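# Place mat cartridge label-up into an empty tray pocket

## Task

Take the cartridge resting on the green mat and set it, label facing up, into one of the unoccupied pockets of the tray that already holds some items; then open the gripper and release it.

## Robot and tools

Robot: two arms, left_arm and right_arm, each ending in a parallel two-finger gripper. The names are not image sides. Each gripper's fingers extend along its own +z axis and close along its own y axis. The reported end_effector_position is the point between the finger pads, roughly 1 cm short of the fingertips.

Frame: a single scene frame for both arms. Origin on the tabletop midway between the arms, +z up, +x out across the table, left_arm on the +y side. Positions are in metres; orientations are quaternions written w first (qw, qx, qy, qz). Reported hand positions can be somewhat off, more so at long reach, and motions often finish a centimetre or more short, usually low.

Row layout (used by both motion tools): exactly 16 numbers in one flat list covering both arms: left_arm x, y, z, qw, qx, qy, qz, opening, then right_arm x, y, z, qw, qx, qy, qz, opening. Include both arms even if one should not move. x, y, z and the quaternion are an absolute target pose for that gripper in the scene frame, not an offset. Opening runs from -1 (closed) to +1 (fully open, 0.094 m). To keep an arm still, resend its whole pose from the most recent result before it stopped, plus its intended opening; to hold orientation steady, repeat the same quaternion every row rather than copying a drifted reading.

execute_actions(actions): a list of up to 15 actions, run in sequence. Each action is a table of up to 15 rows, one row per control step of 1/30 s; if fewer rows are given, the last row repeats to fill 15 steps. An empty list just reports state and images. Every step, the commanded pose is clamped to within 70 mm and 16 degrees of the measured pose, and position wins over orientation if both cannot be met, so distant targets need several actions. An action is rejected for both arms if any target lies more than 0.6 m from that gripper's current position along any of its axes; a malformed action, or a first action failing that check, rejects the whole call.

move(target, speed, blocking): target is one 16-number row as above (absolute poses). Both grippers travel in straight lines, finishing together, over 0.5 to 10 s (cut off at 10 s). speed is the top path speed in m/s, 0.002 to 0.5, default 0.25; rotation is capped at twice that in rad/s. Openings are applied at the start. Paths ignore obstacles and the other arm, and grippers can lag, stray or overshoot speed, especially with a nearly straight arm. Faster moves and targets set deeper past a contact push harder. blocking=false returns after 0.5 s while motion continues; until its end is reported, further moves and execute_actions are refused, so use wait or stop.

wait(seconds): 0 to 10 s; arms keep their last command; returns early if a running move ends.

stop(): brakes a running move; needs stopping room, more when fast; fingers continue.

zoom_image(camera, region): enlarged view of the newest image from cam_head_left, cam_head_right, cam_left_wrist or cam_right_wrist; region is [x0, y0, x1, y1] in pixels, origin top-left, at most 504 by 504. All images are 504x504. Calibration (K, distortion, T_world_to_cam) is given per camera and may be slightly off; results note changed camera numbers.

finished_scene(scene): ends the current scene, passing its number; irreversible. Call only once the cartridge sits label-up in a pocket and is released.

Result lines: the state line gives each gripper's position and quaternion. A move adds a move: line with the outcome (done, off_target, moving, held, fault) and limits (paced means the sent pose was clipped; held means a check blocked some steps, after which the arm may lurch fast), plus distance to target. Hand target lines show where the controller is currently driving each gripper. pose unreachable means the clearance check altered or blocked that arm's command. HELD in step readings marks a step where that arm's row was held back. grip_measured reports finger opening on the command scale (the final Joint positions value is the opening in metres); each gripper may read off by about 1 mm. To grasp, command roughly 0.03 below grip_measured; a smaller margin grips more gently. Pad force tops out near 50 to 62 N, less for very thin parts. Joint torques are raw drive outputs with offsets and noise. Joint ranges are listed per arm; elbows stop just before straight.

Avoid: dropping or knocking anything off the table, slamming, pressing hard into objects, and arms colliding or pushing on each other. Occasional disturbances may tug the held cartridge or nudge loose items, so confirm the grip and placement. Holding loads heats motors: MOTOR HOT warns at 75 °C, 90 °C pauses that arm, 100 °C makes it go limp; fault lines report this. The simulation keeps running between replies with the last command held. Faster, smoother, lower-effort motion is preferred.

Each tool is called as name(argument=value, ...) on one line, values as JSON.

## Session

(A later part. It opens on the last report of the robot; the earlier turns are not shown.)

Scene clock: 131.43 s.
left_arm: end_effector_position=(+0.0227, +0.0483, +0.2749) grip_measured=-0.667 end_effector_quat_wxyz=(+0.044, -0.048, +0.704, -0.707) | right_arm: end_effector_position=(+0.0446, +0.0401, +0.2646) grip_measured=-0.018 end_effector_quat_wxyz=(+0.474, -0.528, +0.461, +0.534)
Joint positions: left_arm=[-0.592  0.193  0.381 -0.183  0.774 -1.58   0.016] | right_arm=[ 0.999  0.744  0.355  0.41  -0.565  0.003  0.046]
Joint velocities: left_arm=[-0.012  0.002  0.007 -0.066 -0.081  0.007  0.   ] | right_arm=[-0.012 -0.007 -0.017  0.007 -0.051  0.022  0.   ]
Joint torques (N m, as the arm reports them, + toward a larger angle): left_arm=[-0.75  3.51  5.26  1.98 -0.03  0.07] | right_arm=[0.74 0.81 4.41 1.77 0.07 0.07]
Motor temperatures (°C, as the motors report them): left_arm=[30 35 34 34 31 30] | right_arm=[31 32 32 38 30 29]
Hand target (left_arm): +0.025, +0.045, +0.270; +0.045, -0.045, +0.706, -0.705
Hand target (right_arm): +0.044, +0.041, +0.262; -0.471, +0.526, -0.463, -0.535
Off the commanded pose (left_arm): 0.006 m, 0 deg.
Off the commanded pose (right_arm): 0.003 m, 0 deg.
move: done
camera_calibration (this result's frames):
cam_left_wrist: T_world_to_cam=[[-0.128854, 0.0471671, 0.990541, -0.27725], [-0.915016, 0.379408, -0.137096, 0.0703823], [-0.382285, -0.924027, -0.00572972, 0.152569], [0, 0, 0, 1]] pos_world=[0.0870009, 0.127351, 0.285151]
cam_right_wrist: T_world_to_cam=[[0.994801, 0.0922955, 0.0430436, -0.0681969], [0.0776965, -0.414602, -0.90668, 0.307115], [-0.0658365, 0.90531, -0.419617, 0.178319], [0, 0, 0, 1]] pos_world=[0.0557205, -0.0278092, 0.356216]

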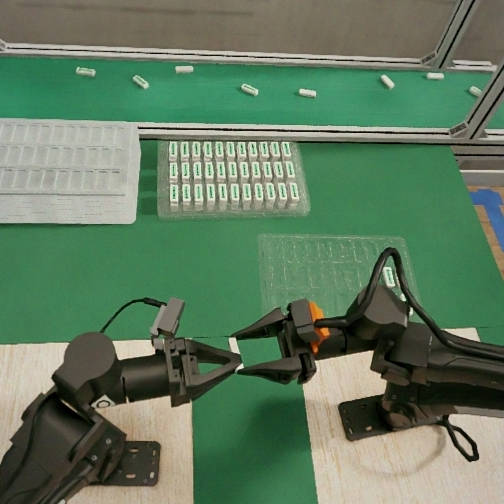

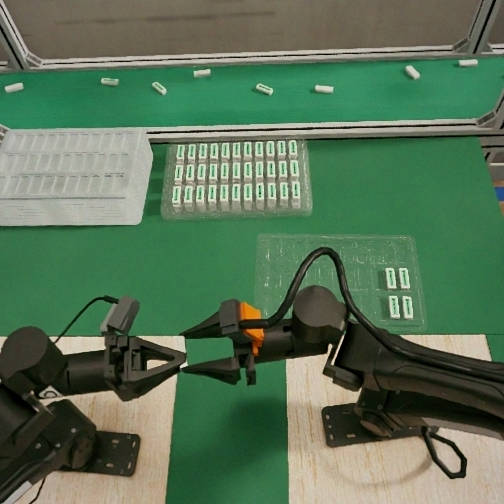

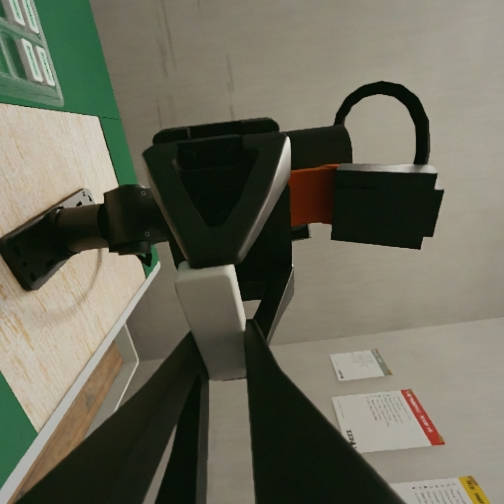

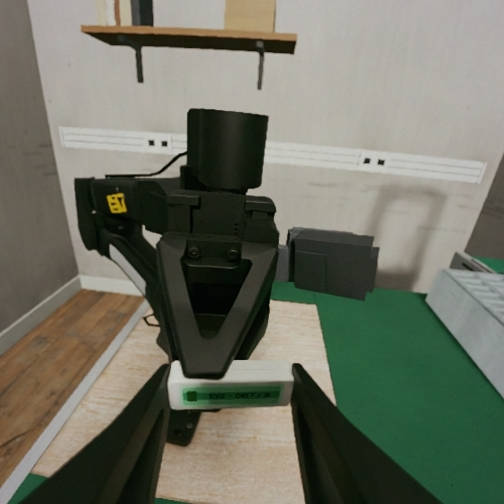

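execute_actions(actions=[[[0.025, 0.045, 0.27, 0.045, -0.045, 0.7057, -0.7057, -0.69, 0.0438, 0.0415, 0.262, 0.4713, -0.5260, 0.4629, 0.5355, -0.055]], [[0.025, 0.045, 0.27, 0.045, -0.045, 0.7057, -0.7057, -0.1, 0.0438, 0.0415, 0.262, 0.4713, -0.5260, 0.4629, 0.5355, -0.055]]])

Scene clock: 134.50 s.
left_arm: end_effector_position=(+0.0228, +0.0483, +0.2753) grip_measured=-0.102 end_effector_quat_wxyz=(+0.045, -0.047, +0.704, -0.707) | right_arm: end_effector_position=(+0.0445, +0.0402, +0.2647) grip_measured=-0.034 end_effector_quat_wxyz=(+0.474, -0.528, +0.461, +0.533)
Joint positions: left_arm=[-0.592  0.193  0.381 -0.181  0.774 -1.579  0.042] | right_arm=[ 1.     0.744  0.355  0.411 -0.564  0.003  0.045]
Joint velocities: left_arm=[ 0.007  0.002  0.007 -0.037  0.037  0.007 -0.001] | right_arm=[-0.027 -0.007 -0.017  0.007 -0.007 -0.022  0.   ]
Joint torques (N m, as the arm reports them, + toward a larger angle): left_arm=[-0.75  3.51  5.26  1.97 -0.04  0.07] | right_arm=[0.63 0.79 4.45 1.77 0.04 0.06]
Motor temperatures (°C, as the motors report them): left_arm=[30 35 34 35 31 30] | right_arm=[31 32 32 38 30 29]
Hand target (left_arm): +0.025, +0.045, +0.270; +0.045, -0.045, +0.706, -0.706
Hand target (right_arm): +0.044, +0.041, +0.262; -0.471, +0.526, -0.463, -0.535
Off the commanded pose (left_arm): 0.007 m, 0 deg.
Off the commanded pose (right_arm): 0.003 m, 0 deg.
Step readings (end_effector_position; steps 1 to 15: 1st action; 16 to 30: 2nd action):
0: left_arm (+0.0227, +0.0483, +0.2749) | right_arm (+0.0447, +0.0401, +0.2646)
1: left_arm (+0.0228, +0.0483, +0.2749) | right_arm (+0.0446, +0.0401, +0.2646)
2: left_arm (+0.0228, +0.0483, +0.2749) | right_arm (+0.0445, +0.0401, +0.2646)
4: left_arm (+0.0228, +0.0483, +0.2749) | right_arm (+0.0445, +0.0402, +0.2647)
8: left_arm (+0.0228, +0.0483, +0.2749) | right_arm (+0.0445, +0.0402, +0.2647)
15: left_arm (+0.0228, +0.0483, +0.2749) | right_arm (+0.0445, +0.0402, +0.2647)
16: left_arm (+0.0228, +0.0483, +0.2750) | right_arm (+0.0445, +0.0402, +0.2647)
17: left_arm (+0.0228, +0.0483, +0.2751) | right_arm (+0.0445, +0.0402, +0.2647)
19: left_arm (+0.0228, +0.0483, +0.2752) | right_arm (+0.0445, +0.0402, +0.2647)
23: left_arm (+0.0228, +0.0483, +0.2752) | right_arm (+0.0445, +0.0402, +0.2647)
30: end_effector_position above
camera_calibration (this result's frames):
cam_left_wrist: T_world_to_cam=[[-0.13073, 0.0482391, 0.990244, -0.277543], [-0.914902, 0.378901, -0.139242, 0.0711032], [-0.381921, -0.924179, -0.00539962, 0.152514], [0, 0, 0, 1]] pos_world=[0.0870173, 0.127397, 0.285559]
cam_right_wrist: T_world_to_cam=[[0.99483, 0.0919008, 0.0432083, -0.0681526], [0.0776586, -0.414305, -0.906819, 0.307259], [-0.065436, 0.905486, -0.4193, 0.178172], [0, 0, 0, 1]] pos_world=[0.0555978, -0.0277697, 0.35628]

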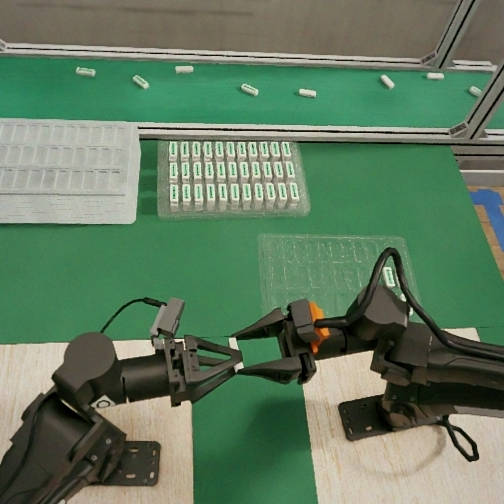

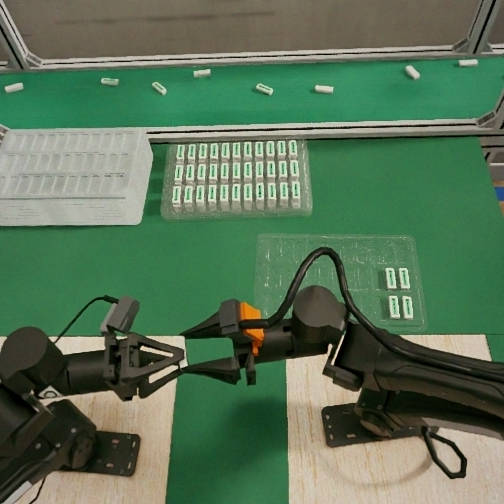

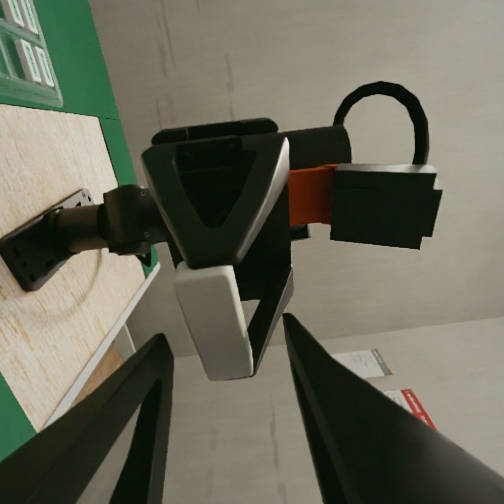

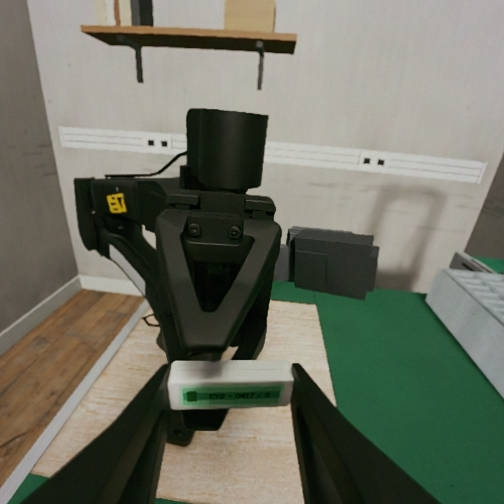

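move(target=[0.02, 0.07, 0.27, 0.045, -0.045, 0.7057, -0.7057, -0.1, 0.048, 0.01, 0.262, 0.4713, -0.5260, 0.4629, 0.5355, -0.065], speed=0.1)

move(target=[0.02, 0.07, 0.27, 0.045, -0.045, 0.7057, -0.7057, -0.1, 0.272, -0.2, 0.10, 0, -0.7009, 0.7133, 0, -0.065], speed=0.25)

Scene clock: 143.83 s.
left_arm: end_effector_position=(+0.0224, +0.0676, +0.2686) grip_measured=-0.102 end_effector_quat_wxyz=(+0.044, -0.050, +0.709, -0.702) | right_arm: end_effector_position=(+0.0486, +0.0130, +0.2629) grip_measured=-0.034 end_effector_quat_wxyz=(+0.470, -0.527, +0.464, +0.534)
Joint positions: left_arm=[-0.299  0.127  0.381 -0.273  1.065 -1.561  0.042] | right_arm=[ 0.876  0.593  0.327  0.282 -0.689  0.01   0.045]
Joint velocities: left_arm=[-0.012 -0.002 -0.002 -0.066  0.022  0.007 -0.   ] | right_arm=[ 0.007  0.012  0.002 -0.022  0.022  0.022 -0.   ]
Joint torques (N m, as the arm reports them, + toward a larger angle): left_arm=[0.81 1.57 6.62 1.53 0.14 0.06] | right_arm=[-0.72 -0.78  4.23  1.52 -0.1   0.06]
Motor temperatures (°C, as the motors report them): left_arm=[30 35 34 35 31 30] | right_arm=[31 32 32 39 30 29]
Hand target (left_arm): +0.020, +0.069, +0.268; +0.047, -0.043, +0.708, -0.703
Hand target (right_arm): +0.048, +0.010, +0.263; -0.471, +0.525, -0.463, -0.536
Off the commanded pose (left_arm): 0.004 m, 1 deg.
Off the commanded pose (right_arm): 0.003 m, 0 deg.
move: done
camera_calibration (this result's frames):
cam_left_wrist: T_world_to_cam=[[-0.125196, 0.0341101, 0.991546, -0.271363], [-0.916653, 0.378377, -0.128756, 0.059733], [-0.37957, -0.925023, -0.0161041, 0.17306], [0, 0, 0, 1]] pos_world=[0.0864695, 0.146739, 0.279546]
cam_right_wrist: T_world_to_cam=[[0.995059, 0.0930227, 0.0347156, -0.0674583], [0.0708767, -0.420623, -0.904463, 0.29385], [-0.0695334, 0.902454, -0.425138, 0.204049], [0, 0, 0, 1]] pos_world=[0.060486, -0.0542697, 0.354868]

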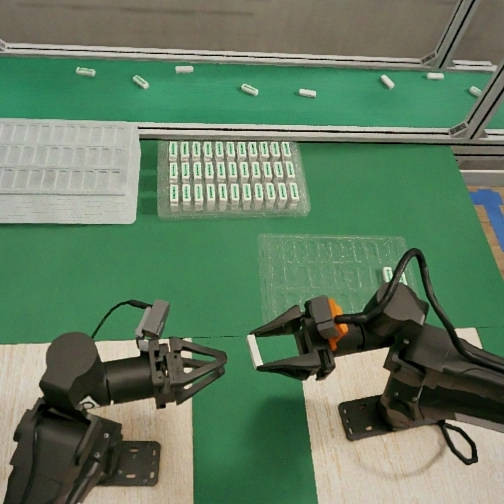

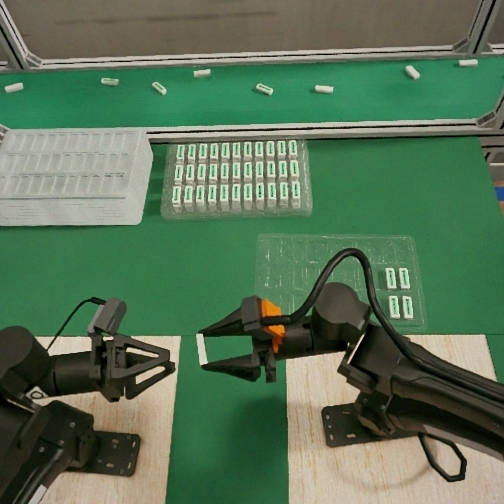

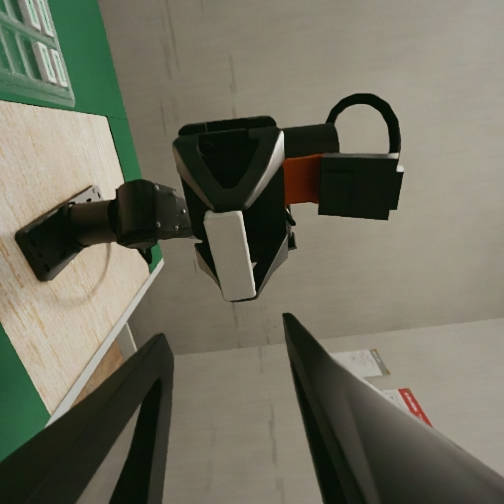

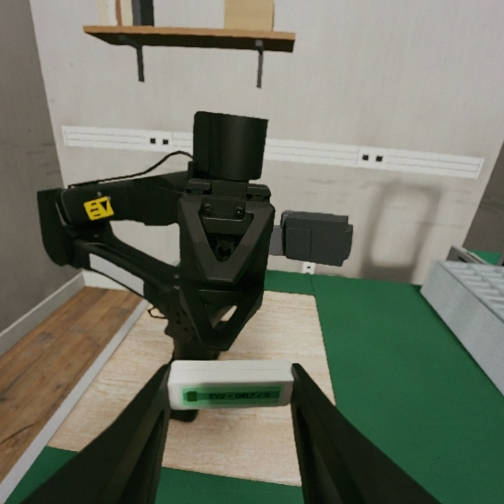

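Scene clock: 147.57 s.
left_arm: end_effector_position=(+0.0219, +0.0686, +0.2686) grip_measured=-0.102 end_effector_quat_wxyz=(+0.040, -0.050, +0.709, -0.703) | right_arm: end_effector_position=(+0.2533, -0.2099, +0.0932) grip_measured=-0.034 end_effector_quat_wxyz=(-0.014, -0.701, +0.713, +0.011)
Joint positions: left_arm=[-0.276  0.127  0.381 -0.273  1.092 -1.566  0.042] | right_arm=[ 0.094  1.548  1.144 -1.202 -0.004 -1.326  0.045]
Joint velocities: left_arm=[-0.007  0.002 -0.002 -0.037  0.081 -0.081  0.001] | right_arm=[-0.007 -0.002 -0.002 -0.037  0.066 -0.007 -0.001]
Joint torques (N m, as the arm reports them, + toward a larger angle): left_arm=[ 0.79  1.47  6.34  1.63  0.13 -0.05] | right_arm=[ 0.35 -4.85  6.5   0.22 -0.05  0.05]
Motor temperatures (°C, as the motors report them): left_arm=[30 34 34 35 31 30] | right_arm=[31 32 32 38 30 29]
Hand target (left_arm): +0.020, +0.070, +0.270; +0.045, -0.045, +0.706, -0.705
Hand target (right_arm): +0.265, -0.206, +0.102; -0.004, +0.700, -0.714, +0.001
Off the commanded pose (left_arm): 0.003 m, 1 deg.
Off the commanded pose (right_arm): 0.022 m, 2 deg.
move: off_target (right_arm)
camera_calibration (this result's frames):
cam_left_wrist: T_world_to_cam=[[-0.119597, 0.0358475, 0.992175, -0.271943], [-0.915626, 0.38237, -0.124185, 0.0574639], [-0.383829, -0.923314, -0.0129073, 0.172912], [0, 0, 0, 1]] pos_world=[0.0864604, 0.147428, 0.279183]
cam_right_wrist: T_world_to_cam=[[0.99984, 0.0178077, -0.00188786, -0.258074], [0.0168188, -0.897622, 0.440444, -0.179688], [0.00614874, -0.440405, -0.897778, 0.0902601], [0, 0, 0, 1]] pos_world=[0.2605, -0.116945, 0.159689]

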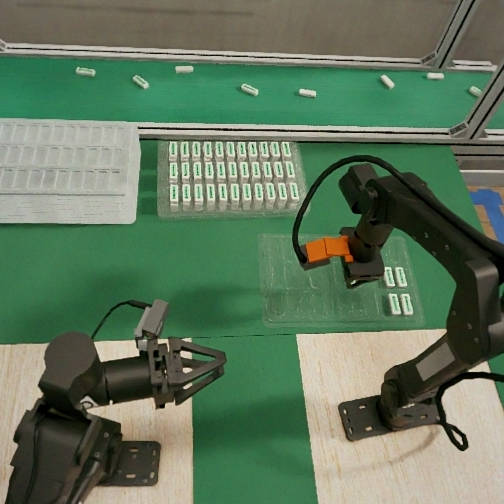

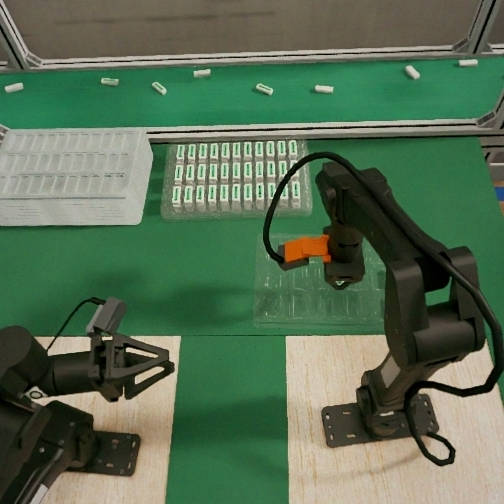

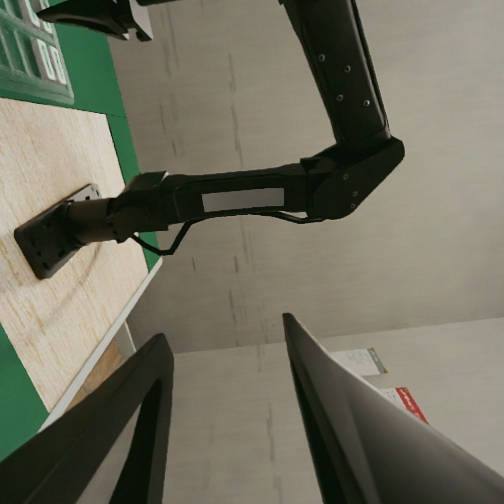

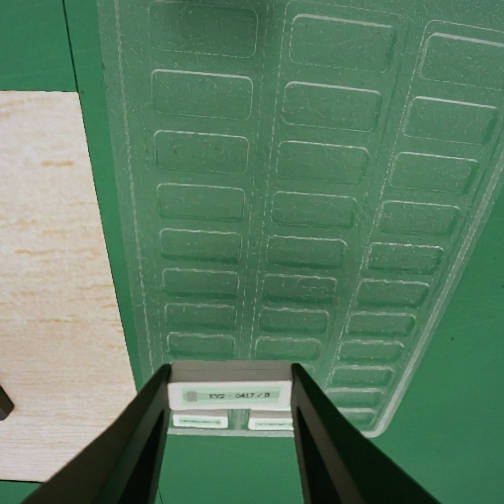

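zoom_image(camera="cam_right_wrist", region=[140, 120, 420, 400])

Region (140, 120, 420, 400) of cam_right_wrist's 504x504 image, scaled by 1.800, with more detail than that image has.

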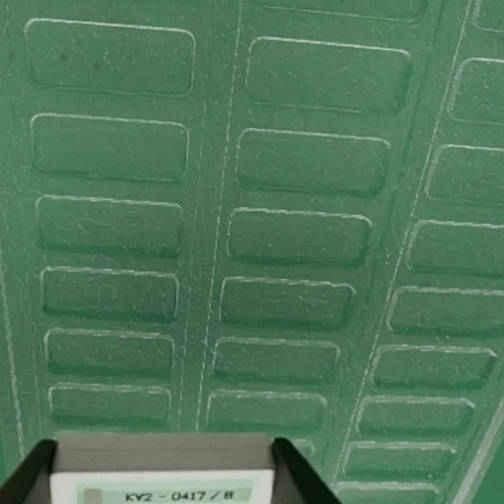

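move(target=[0.02, 0.07, 0.27, 0.045, -0.045, 0.7057, -0.7057, -0.1, 0.297, -0.2165, 0.05, 0, -0.6858, 0.7278, 0, -0.065], speed=0.1)

zoom_image(camera="cam_right_wrist", region=[110, 200, 370, 460])

Scene clock: 157.17 s.
left_arm: end_effector_position=(+0.0217, +0.0685, +0.2686) grip_measured=-0.102 end_effector_quat_wxyz=(+0.039, -0.050, +0.709, -0.703) | right_arm: end_effector_position=(+0.2960, -0.2153, +0.0505) grip_measured=-0.034 end_effector_quat_wxyz=(-0.002, -0.685, +0.729, +0.001)
Joint positions: left_arm=[-0.276  0.127  0.381 -0.273  1.093 -1.568  0.042] | right_arm=[ 0.047  1.712  1.144 -1.008  0.001 -1.329  0.045]
Joint velocities: left_arm=[-0.012 -0.007 -0.002  0.037  0.022 -0.007  0.001] | right_arm=[ 0.007 -0.007 -0.012  0.022  0.051  0.022 -0.001]
Joint torques (N m, as the arm reports them, + toward a larger angle): left_arm=[ 0.92  1.45  6.32  1.64  0.12 -0.05] | right_arm=[-0.53 -6.42  3.26  0.28 -0.04 -0.07]
Motor temperatures (°C, as the motors report them): left_arm=[30 34 34 35 31 30] | right_arm=[31 33 33 36 30 29]
Hand target (left_arm): +0.020, +0.070, +0.270; +0.045, -0.045, +0.706, -0.705
Hand target (right_arm): +0.296, -0.217, +0.049; -0.000, +0.686, -0.728, -0.001
Off the commanded pose (left_arm): 0.003 m, 1 deg.
Off the commanded pose (right_arm): 0.002 m, 0 deg.
move: done
camera_calibration (this result's frames):
cam_left_wrist: T_world_to_cam=[[-0.11803, 0.0362471, 0.992348, -0.272087], [-0.915236, 0.383726, -0.122875, 0.0567773], [-0.385244, -0.922735, -0.0121167, 0.172555], [0, 0, 0, 1]] pos_world=[0.0863258, 0.147298, 0.279072]
cam_right_wrist: T_world_to_cam=[[0.99923, -0.0259569, 0.0294347, -0.311569], [-0.0362553, -0.897679, 0.439155, -0.150712], [0.0150238, -0.439884, -0.897929, 0.0468559], [0, 0, 0, 1]] pos_world=[0.305161, -0.122767, 0.11743]

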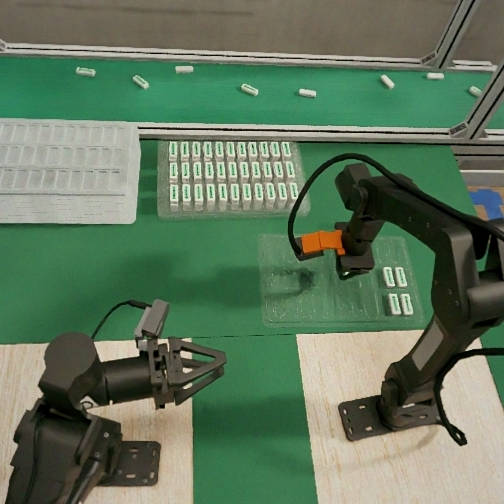

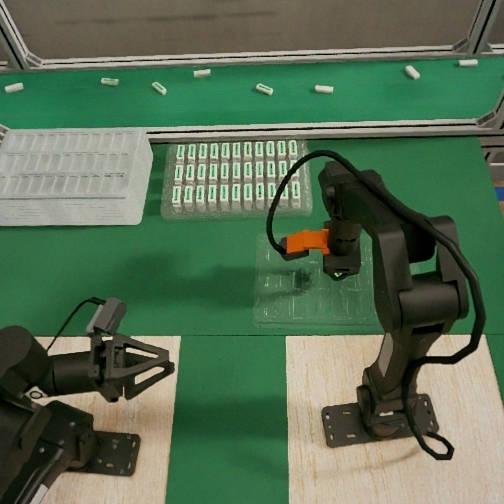

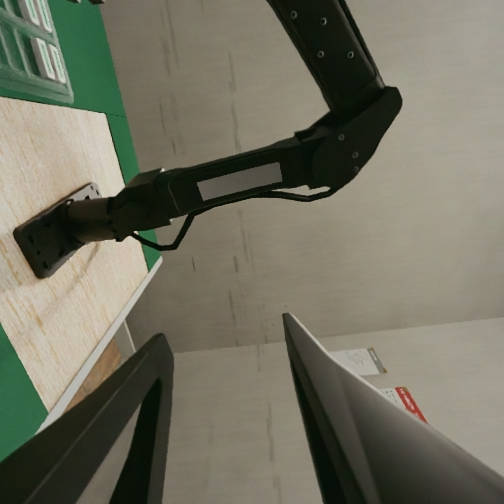

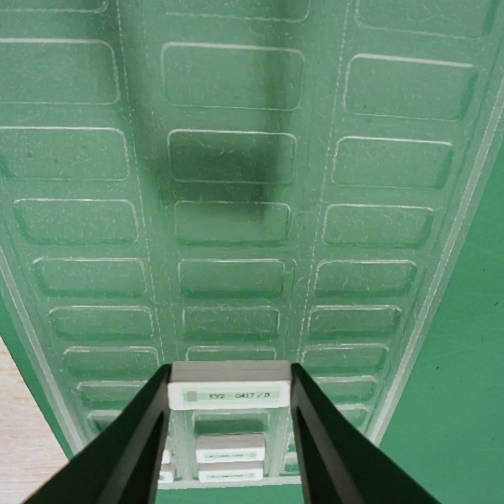

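Region (110, 200, 370, 460) of cam_right_wrist's 504x504 image, scaled by 1.938, with more detail than that image has.

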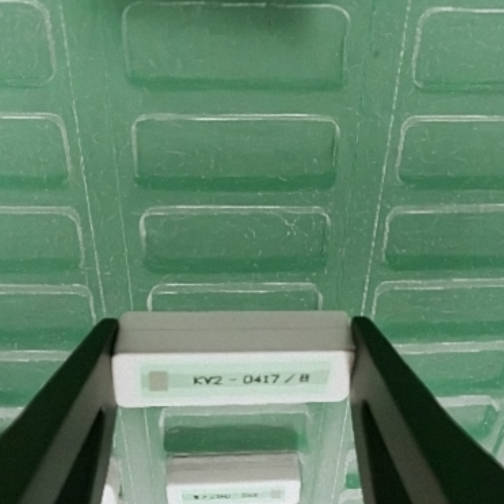

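move(target=[0.02, 0.07, 0.27, 0.045, -0.045, 0.7057, -0.7057, -0.1, 0.296, -0.2155, 0.027, 0, -0.6858, 0.7278, 0, -0.065], speed=0.04)

zoom_image(camera="cam_right_wrist", region=[110, 220, 370, 480])

Scene clock: 163.30 s.
left_arm: end_effector_position=(+0.0217, +0.0685, +0.2686) grip_measured=-0.102 end_effector_quat_wxyz=(+0.039, -0.050, +0.709, -0.703) | right_arm: end_effector_position=(+0.2989, -0.2150, +0.0310) grip_measured=-0.034 end_effector_quat_wxyz=(+0.003, -0.685, +0.728, -0.003)
Joint positions: left_arm=[-0.276  0.127  0.381 -0.273  1.093 -1.568  0.042] | right_arm=[ 0.047  1.738  1.093 -0.917  0.002 -1.329  0.045]
Joint velocities: left_arm=[ 0.017  0.032 -0.002 -0.007 -0.037 -0.037  0.   ] | right_arm=[ 0.002  0.002 -0.012  0.022 -0.051  0.007 -0.   ]
Joint torques (N m, as the arm reports them, + toward a larger angle): left_arm=[ 0.91  1.45  6.32  1.64  0.12 -0.05] | right_arm=[-0.09 -6.29  2.62  0.29 -0.05 -0.04]
Motor temperatures (°C, as the motors report them): left_arm=[30 34 34 35 31 30] | right_arm=[31 33 32 36 30 29]
Hand target (left_arm): +0.020, +0.070, +0.270; +0.045, -0.045, +0.706, -0.705
Hand target (right_arm): +0.296, -0.216, +0.027; -0.000, +0.686, -0.728, +0.000
Off the commanded pose (left_arm): 0.003 m, 1 deg.
Off the commanded pose (right_arm): 0.005 m, 0 deg.
move: done
camera_calibration (this result's frames):
cam_left_wrist: T_world_to_cam=[[-0.11803, 0.0362471, 0.992348, -0.272087], [-0.915236, 0.383726, -0.122875, 0.0567773], [-0.385244, -0.922735, -0.0121167, 0.172555], [0, 0, 0, 1]] pos_world=[0.0863258, 0.147298, 0.279072]
cam_right_wrist: T_world_to_cam=[[0.998806, -0.0256153, 0.0416095, -0.314051], [-0.0412696, -0.89816, 0.437728, -0.140281], [0.0261594, -0.438923, -0.898144, 0.0262544], [0, 0, 0, 1]] pos_world=[0.3072, -0.122515, 0.0980526]

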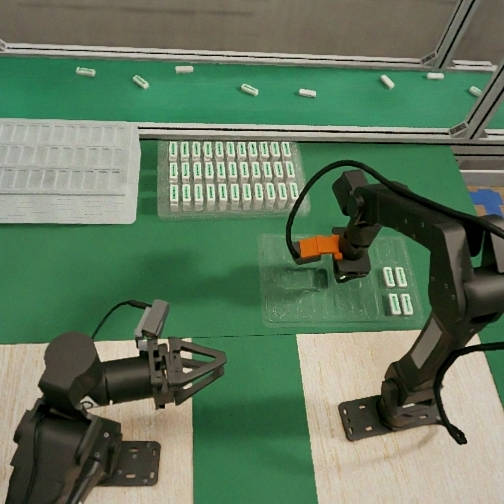

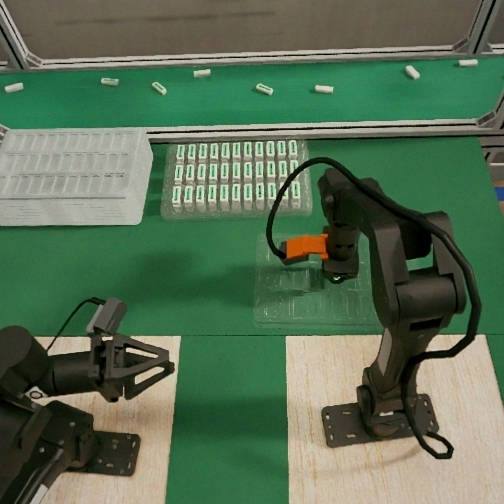

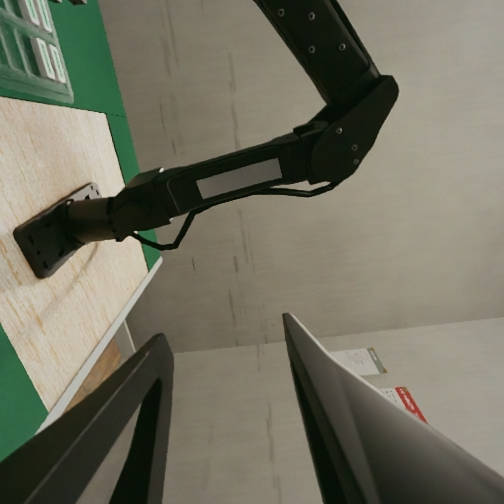

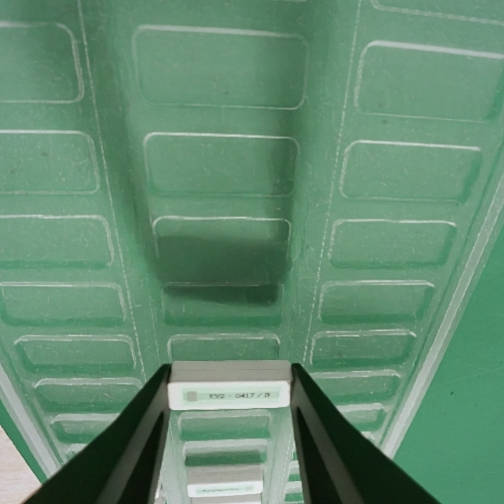

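Region (110, 220, 370, 480) of cam_right_wrist's 504x504 image, scaled by 1.938, with more detail than that image has.

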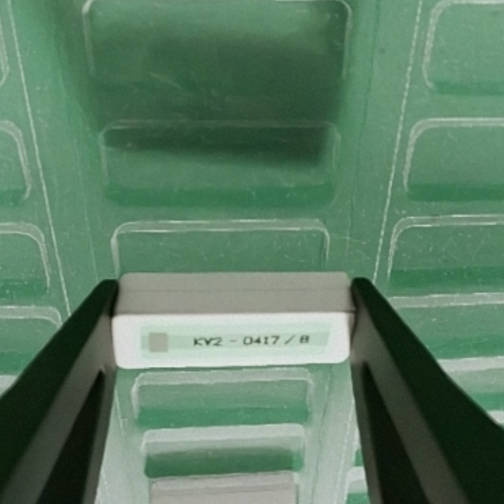

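move(target=[0.02, 0.07, 0.27, 0.045, -0.045, 0.7057, -0.7057, -0.1, 0.2926, -0.2152, 0.020, 0, -0.6858, 0.7278, 0, -0.065], speed=0.02)

zoom_image(camera="cam_right_wrist", region=[110, 220, 370, 480])

Scene clock: 166.70 s.
left_arm: end_effector_position=(+0.0217, +0.0685, +0.2686) grip_measured=-0.102 end_effector_quat_wxyz=(+0.039, -0.050, +0.709, -0.703) | right_arm: end_effector_position=(+0.2957, -0.2157, +0.0242) grip_measured=-0.034 end_effector_quat_wxyz=(+0.002, -0.685, +0.728, -0.003)
Joint positions: left_arm=[-0.276  0.127  0.381 -0.273  1.093 -1.568  0.042] | right_arm=[ 0.047  1.738  1.063 -0.889  0.003 -1.329  0.045]
Joint velocities: left_arm=[-0.007  0.007 -0.002  0.037  0.037 -0.022  0.   ] | right_arm=[-0.012  0.012  0.007 -0.022  0.037 -0.022 -0.   ]
Joint torques (N m, as the arm reports them, + toward a larger angle): left_arm=[ 0.91  1.44  6.32  1.65  0.12 -0.05] | right_arm=[ 0.19 -6.25  2.5   0.24 -0.05  0.01]
Motor temperatures (°C, as the motors report them): left_arm=[30 34 35 35 31 30] | right_arm=[31 33 32 36 30 29]
Hand target (left_arm): +0.020, +0.070, +0.270; +0.045, -0.045, +0.706, -0.705
Hand target (right_arm): +0.293, -0.215, +0.020; +0.000, +0.686, -0.728, +0.000
Off the commanded pose (left_arm): 0.003 m, 1 deg.
Off the commanded pose (right_arm): 0.005 m, 0 deg.
move: done
camera_calibration (this result's frames):
cam_left_wrist: T_world_to_cam=[[-0.117655, 0.0362944, 0.992391, -0.27211], [-0.915283, 0.383717, -0.122547, 0.0566908], [-0.385245, -0.922737, -0.0119265, 0.172504], [0, 0, 0, 1]] pos_world=[0.0863295, 0.147299, 0.279044]
cam_right_wrist: T_world_to_cam=[[0.998846, -0.0255813, 0.040646, -0.310544], [-0.040841, -0.897741, 0.438627, -0.138164], [0.0252689, -0.439781, -0.897749, 0.020012], [0, 0, 0, 1]] pos_world=[0.304037, -0.123178, 0.0911904]

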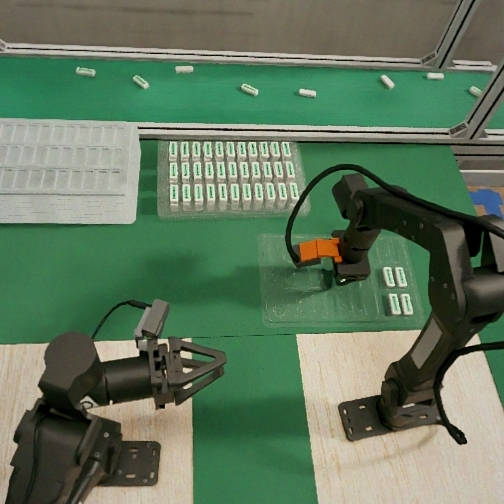

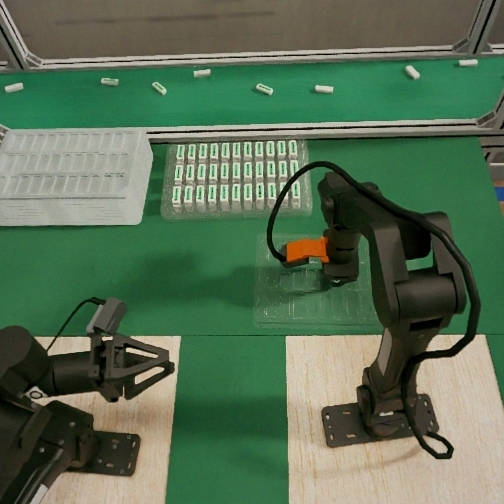

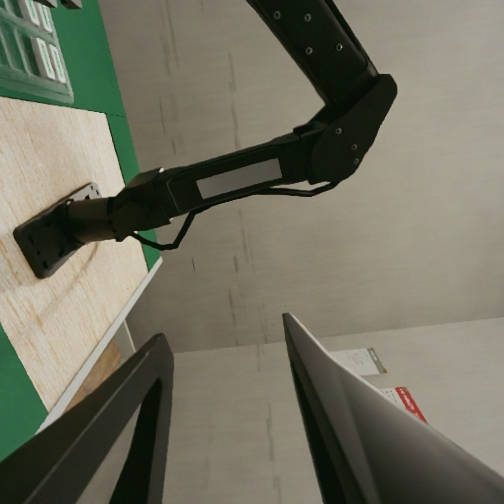

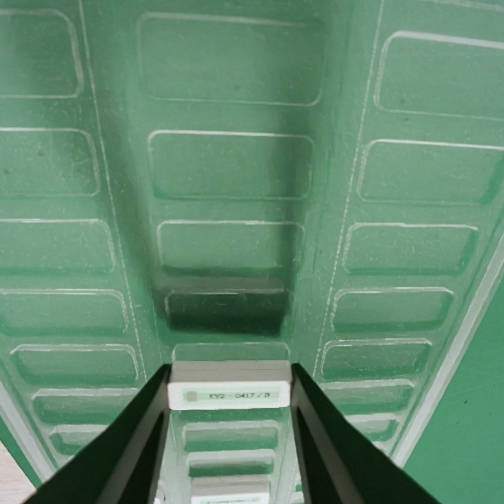

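Region (110, 220, 370, 480) of cam_right_wrist's 504x504 image, scaled by 1.938, with more detail than that image has.

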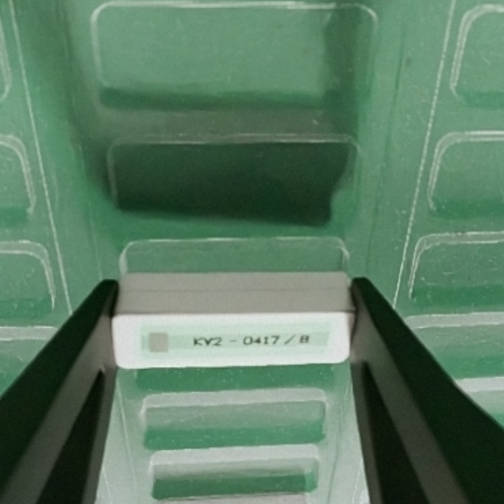

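move(target=[0.02, 0.07, 0.27, 0.045, -0.045, 0.7057, -0.7057, -0.1, 0.2926, -0.2124, 0.017, 0, -0.6858, 0.7278, 0, -0.065], speed=0.02)

zoom_image(camera="cam_right_wrist", region=[130, 280, 330, 480])

Scene clock: 170.20 s.
left_arm: end_effector_position=(+0.0217, +0.0685, +0.2686) grip_measured=-0.102 end_effector_quat_wxyz=(+0.039, -0.050, +0.709, -0.703) | right_arm: end_effector_position=(+0.2988, -0.2143, +0.0242) grip_measured=-0.034 end_effector_quat_wxyz=(+0.007, -0.686, +0.727, -0.007)
Joint positions: left_arm=[-0.276  0.127  0.381 -0.273  1.093 -1.568  0.042] | right_arm=[ 0.05   1.738  1.063 -0.876  0.004 -1.329  0.045]
Joint velocities: left_arm=[ 0.017  0.002 -0.007 -0.007 -0.007  0.022 -0.   ] | right_arm=[ 0.002  0.017 -0.002  0.022  0.022 -0.037  0.   ]
Joint torques (N m, as the arm reports them, + toward a larger angle): left_arm=[ 0.92  1.45  6.32  1.64  0.12 -0.04] | right_arm=[ 0.46 -5.68  2.25  0.34 -0.06  0.06]
Motor temperatures (°C, as the motors report them): left_arm=[30 34 35 35 31 30] | right_arm=[31 33 32 35 30 29]
Hand target (left_arm): +0.020, +0.070, +0.270; +0.045, -0.045, +0.706, -0.705
Hand target (right_arm): +0.292, -0.213, +0.017; +0.000, +0.686, -0.728, +0.000
Off the commanded pose (left_arm): 0.003 m, 1 deg.
Off the commanded pose (right_arm): 0.010 m, 1 deg.
move: done
camera_calibration (this result's frames):
cam_left_wrist: T_world_to_cam=[[-0.117655, 0.0362944, 0.992391, -0.27211], [-0.915283, 0.383717, -0.122547, 0.0566908], [-0.385245, -0.922737, -0.0119265, 0.172504], [0, 0, 0, 1]] pos_world=[0.0863295, 0.147299, 0.279044]
cam_right_wrist: T_world_to_cam=[[0.998292, -0.0226228, 0.0538566, -0.313129], [-0.0439158, -0.898601, 0.436564, -0.135955], [0.0385193, -0.438184, -0.89806, 0.0170066], [0, 0, 0, 1]] pos_world=[0.305969, -0.121801, 0.0914899]

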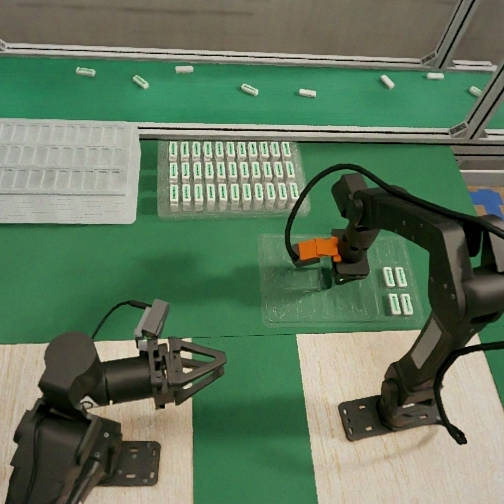

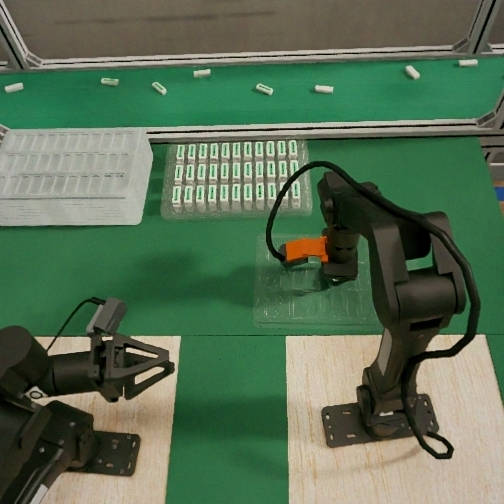

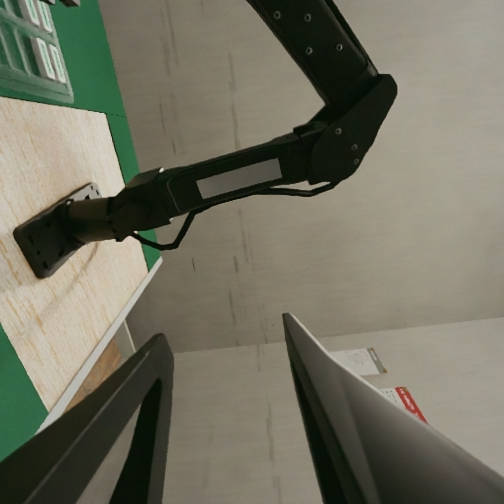

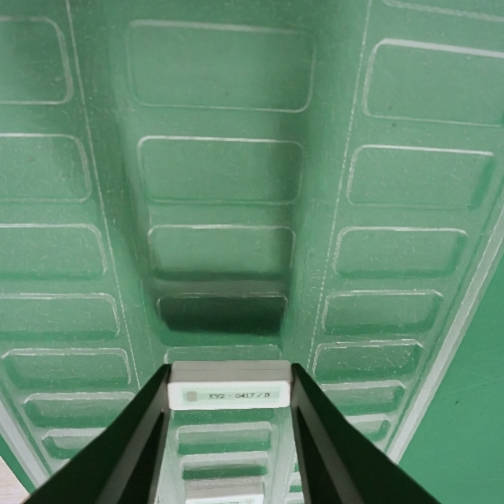

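Region (130, 280, 330, 480) of cam_right_wrist's 504x504 image, scaled by 2.520, with more detail than that image has.

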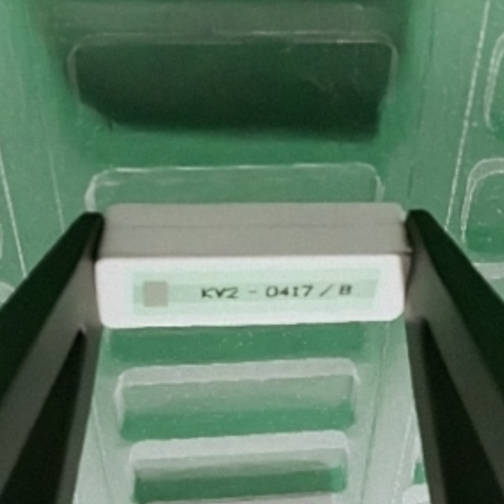

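execute_actions(actions=[[[0.02,0.07,0.27,0.045,-0.045,0.7057,-0.7057,-0.1,0.2924,-0.2124,0.0164,0,-0.6858,0.7278,0,-0.065],[0.02,0.07,0.27,0.045,-0.045,0.7057,-0.7057,-0.1,0.2922,-0.2124,0.0159,0,-0.6858,0.7278,0,-0.065],[0.02,0.07,0.27,0.045,-0.045,0.7057,-0.7057,-0.1,0.292,-0.2124,0.0154,0,-0.6858,0.7278,0,-0.065],[0.02,0.07,0.27,0.045,-0.045,0.7057,-0.7057,-0.1,0.2918,-0.2124,0.0149,0,-0.6858,0.7278,0,-0.065],[0.02,0.07,0.27,0.045,-0.045,0.7057,-0.7057,-0.1,0.2916,-0.2124,0.0144,0,-0.6858,0.7278,0,-0.065],[0.02,0.07,0.27,0.045,-0.045,0.7057,-0.7057,-0.1,0.2914,-0.2124,0.0139,0,-0.6858,0.7278,0,-0.065],[0.02,0.07,0.27,0.045,-0.045,0.7057,-0.7057,-0.1,0.2912,-0.2124,0.0134,0,-0.6858,0.7278,0,-0.065],[0.02,0.07,0.27,0.045,-0.045,0.7057,-0.7057,-0.1,0.291,-0.2124,0.013,0,-0.6858,0.7278,0,-0.065]]])

zoom_image(camera="cam_right_wrist", region=[130, 280, 330, 480])

Scene clock: 179.57 s.
left_arm: end_effector_position=(+0.0217, +0.0685, +0.2686) grip_measured=-0.102 end_effector_quat_wxyz=(+0.039, -0.050, +0.709, -0.703) | right_arm: end_effector_position=(+0.2945, -0.2153, +0.0176) grip_measured=-0.034 end_effector_quat_wxyz=(+0.001, -0.686, +0.728, -0.004)
Joint positions: left_arm=[-0.276  0.127  0.381 -0.273  1.093 -1.568  0.042] | right_arm=[ 0.05   1.746  1.043 -0.862  0.005 -1.327  0.045]
Joint velocities: left_arm=[ 0.007 -0.007 -0.027 -0.007 -0.051 -0.022 -0.001] | right_arm=[ 0.007 -0.007 -0.002  0.007 -0.051 -0.037  0.   ]
Joint torques (N m, as the arm reports them, + toward a larger angle): left_arm=[ 0.91  1.44  6.32  1.64  0.12 -0.05] | right_arm=[ 0.75 -6.19  2.44  0.38 -0.06  0.1 ]
Motor temperatures (°C, as the motors report them): left_arm=[30 34 35 35 31 30] | right_arm=[31 34 31 35 30 29]
Hand target (left_arm): +0.020, +0.070, +0.270; +0.045, -0.045, +0.706, -0.705
Hand target (right_arm): +0.291, -0.212, +0.013; +0.000, +0.686, -0.728, -0.000
Off the commanded pose (left_arm): 0.003 m, 1 deg.
Off the commanded pose (right_arm): 0.006 m, 0 deg.
Step readings (end_effector_position):
0: left_arm (+0.0217, +0.0685, +0.2686) | right_arm (+0.2990, -0.2142, +0.0242)
1: left_arm (+0.0217, +0.0685, +0.2686) | right_arm (+0.2990, -0.2142, +0.0242)
2: left_arm (+0.0217, +0.0685, +0.2686) | right_arm (+0.2991, -0.2142, +0.0242)
4: left_arm (+0.0217, +0.0685, +0.2686) | right_arm (+0.2997, -0.2141, +0.0243)
8: left_arm (+0.0217, +0.0685, +0.2686) | right_arm (+0.2974, -0.2145, +0.0207)
15: end_effector_position above
camera_calibration (this result's frames):
cam_left_wrist: T_world_to_cam=[[-0.117655, 0.0362944, 0.992391, -0.27211], [-0.915283, 0.383717, -0.122547, 0.0566908], [-0.385245, -0.922737, -0.0119265, 0.172504], [0, 0, 0, 1]] pos_world=[0.0863295, 0.147299, 0.279044]
cam_right_wrist: T_world_to_cam=[[0.998869, -0.0239934, 0.0410423, -0.308812], [-0.0396368, -0.896983, 0.440284, -0.135118], [0.0262504, -0.441413, -0.89692, 0.0136823], [0, 0, 0, 1]] pos_world=[0.302748, -0.122569, 0.0844367]

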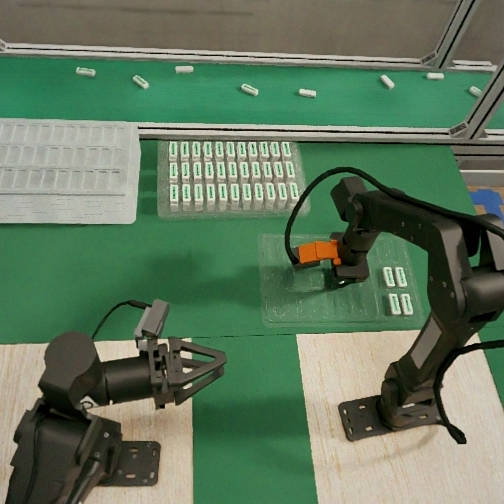

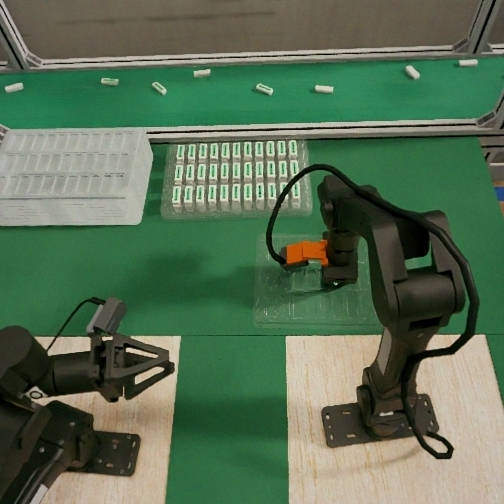

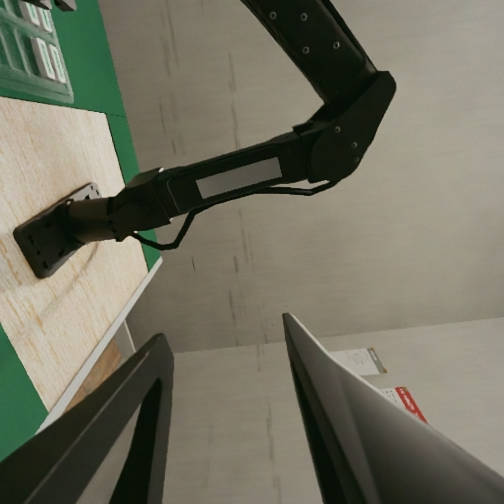

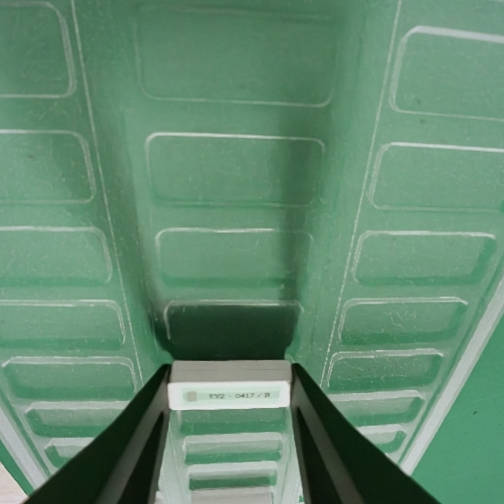

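Region (130, 280, 330, 480) of cam_right_wrist's 504x504 image, scaled by 2.520, with more detail than that image has.

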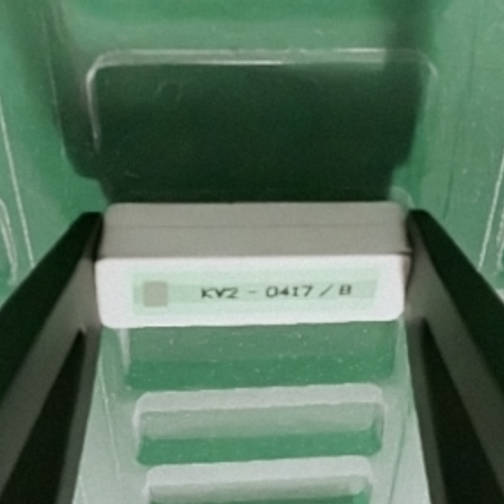

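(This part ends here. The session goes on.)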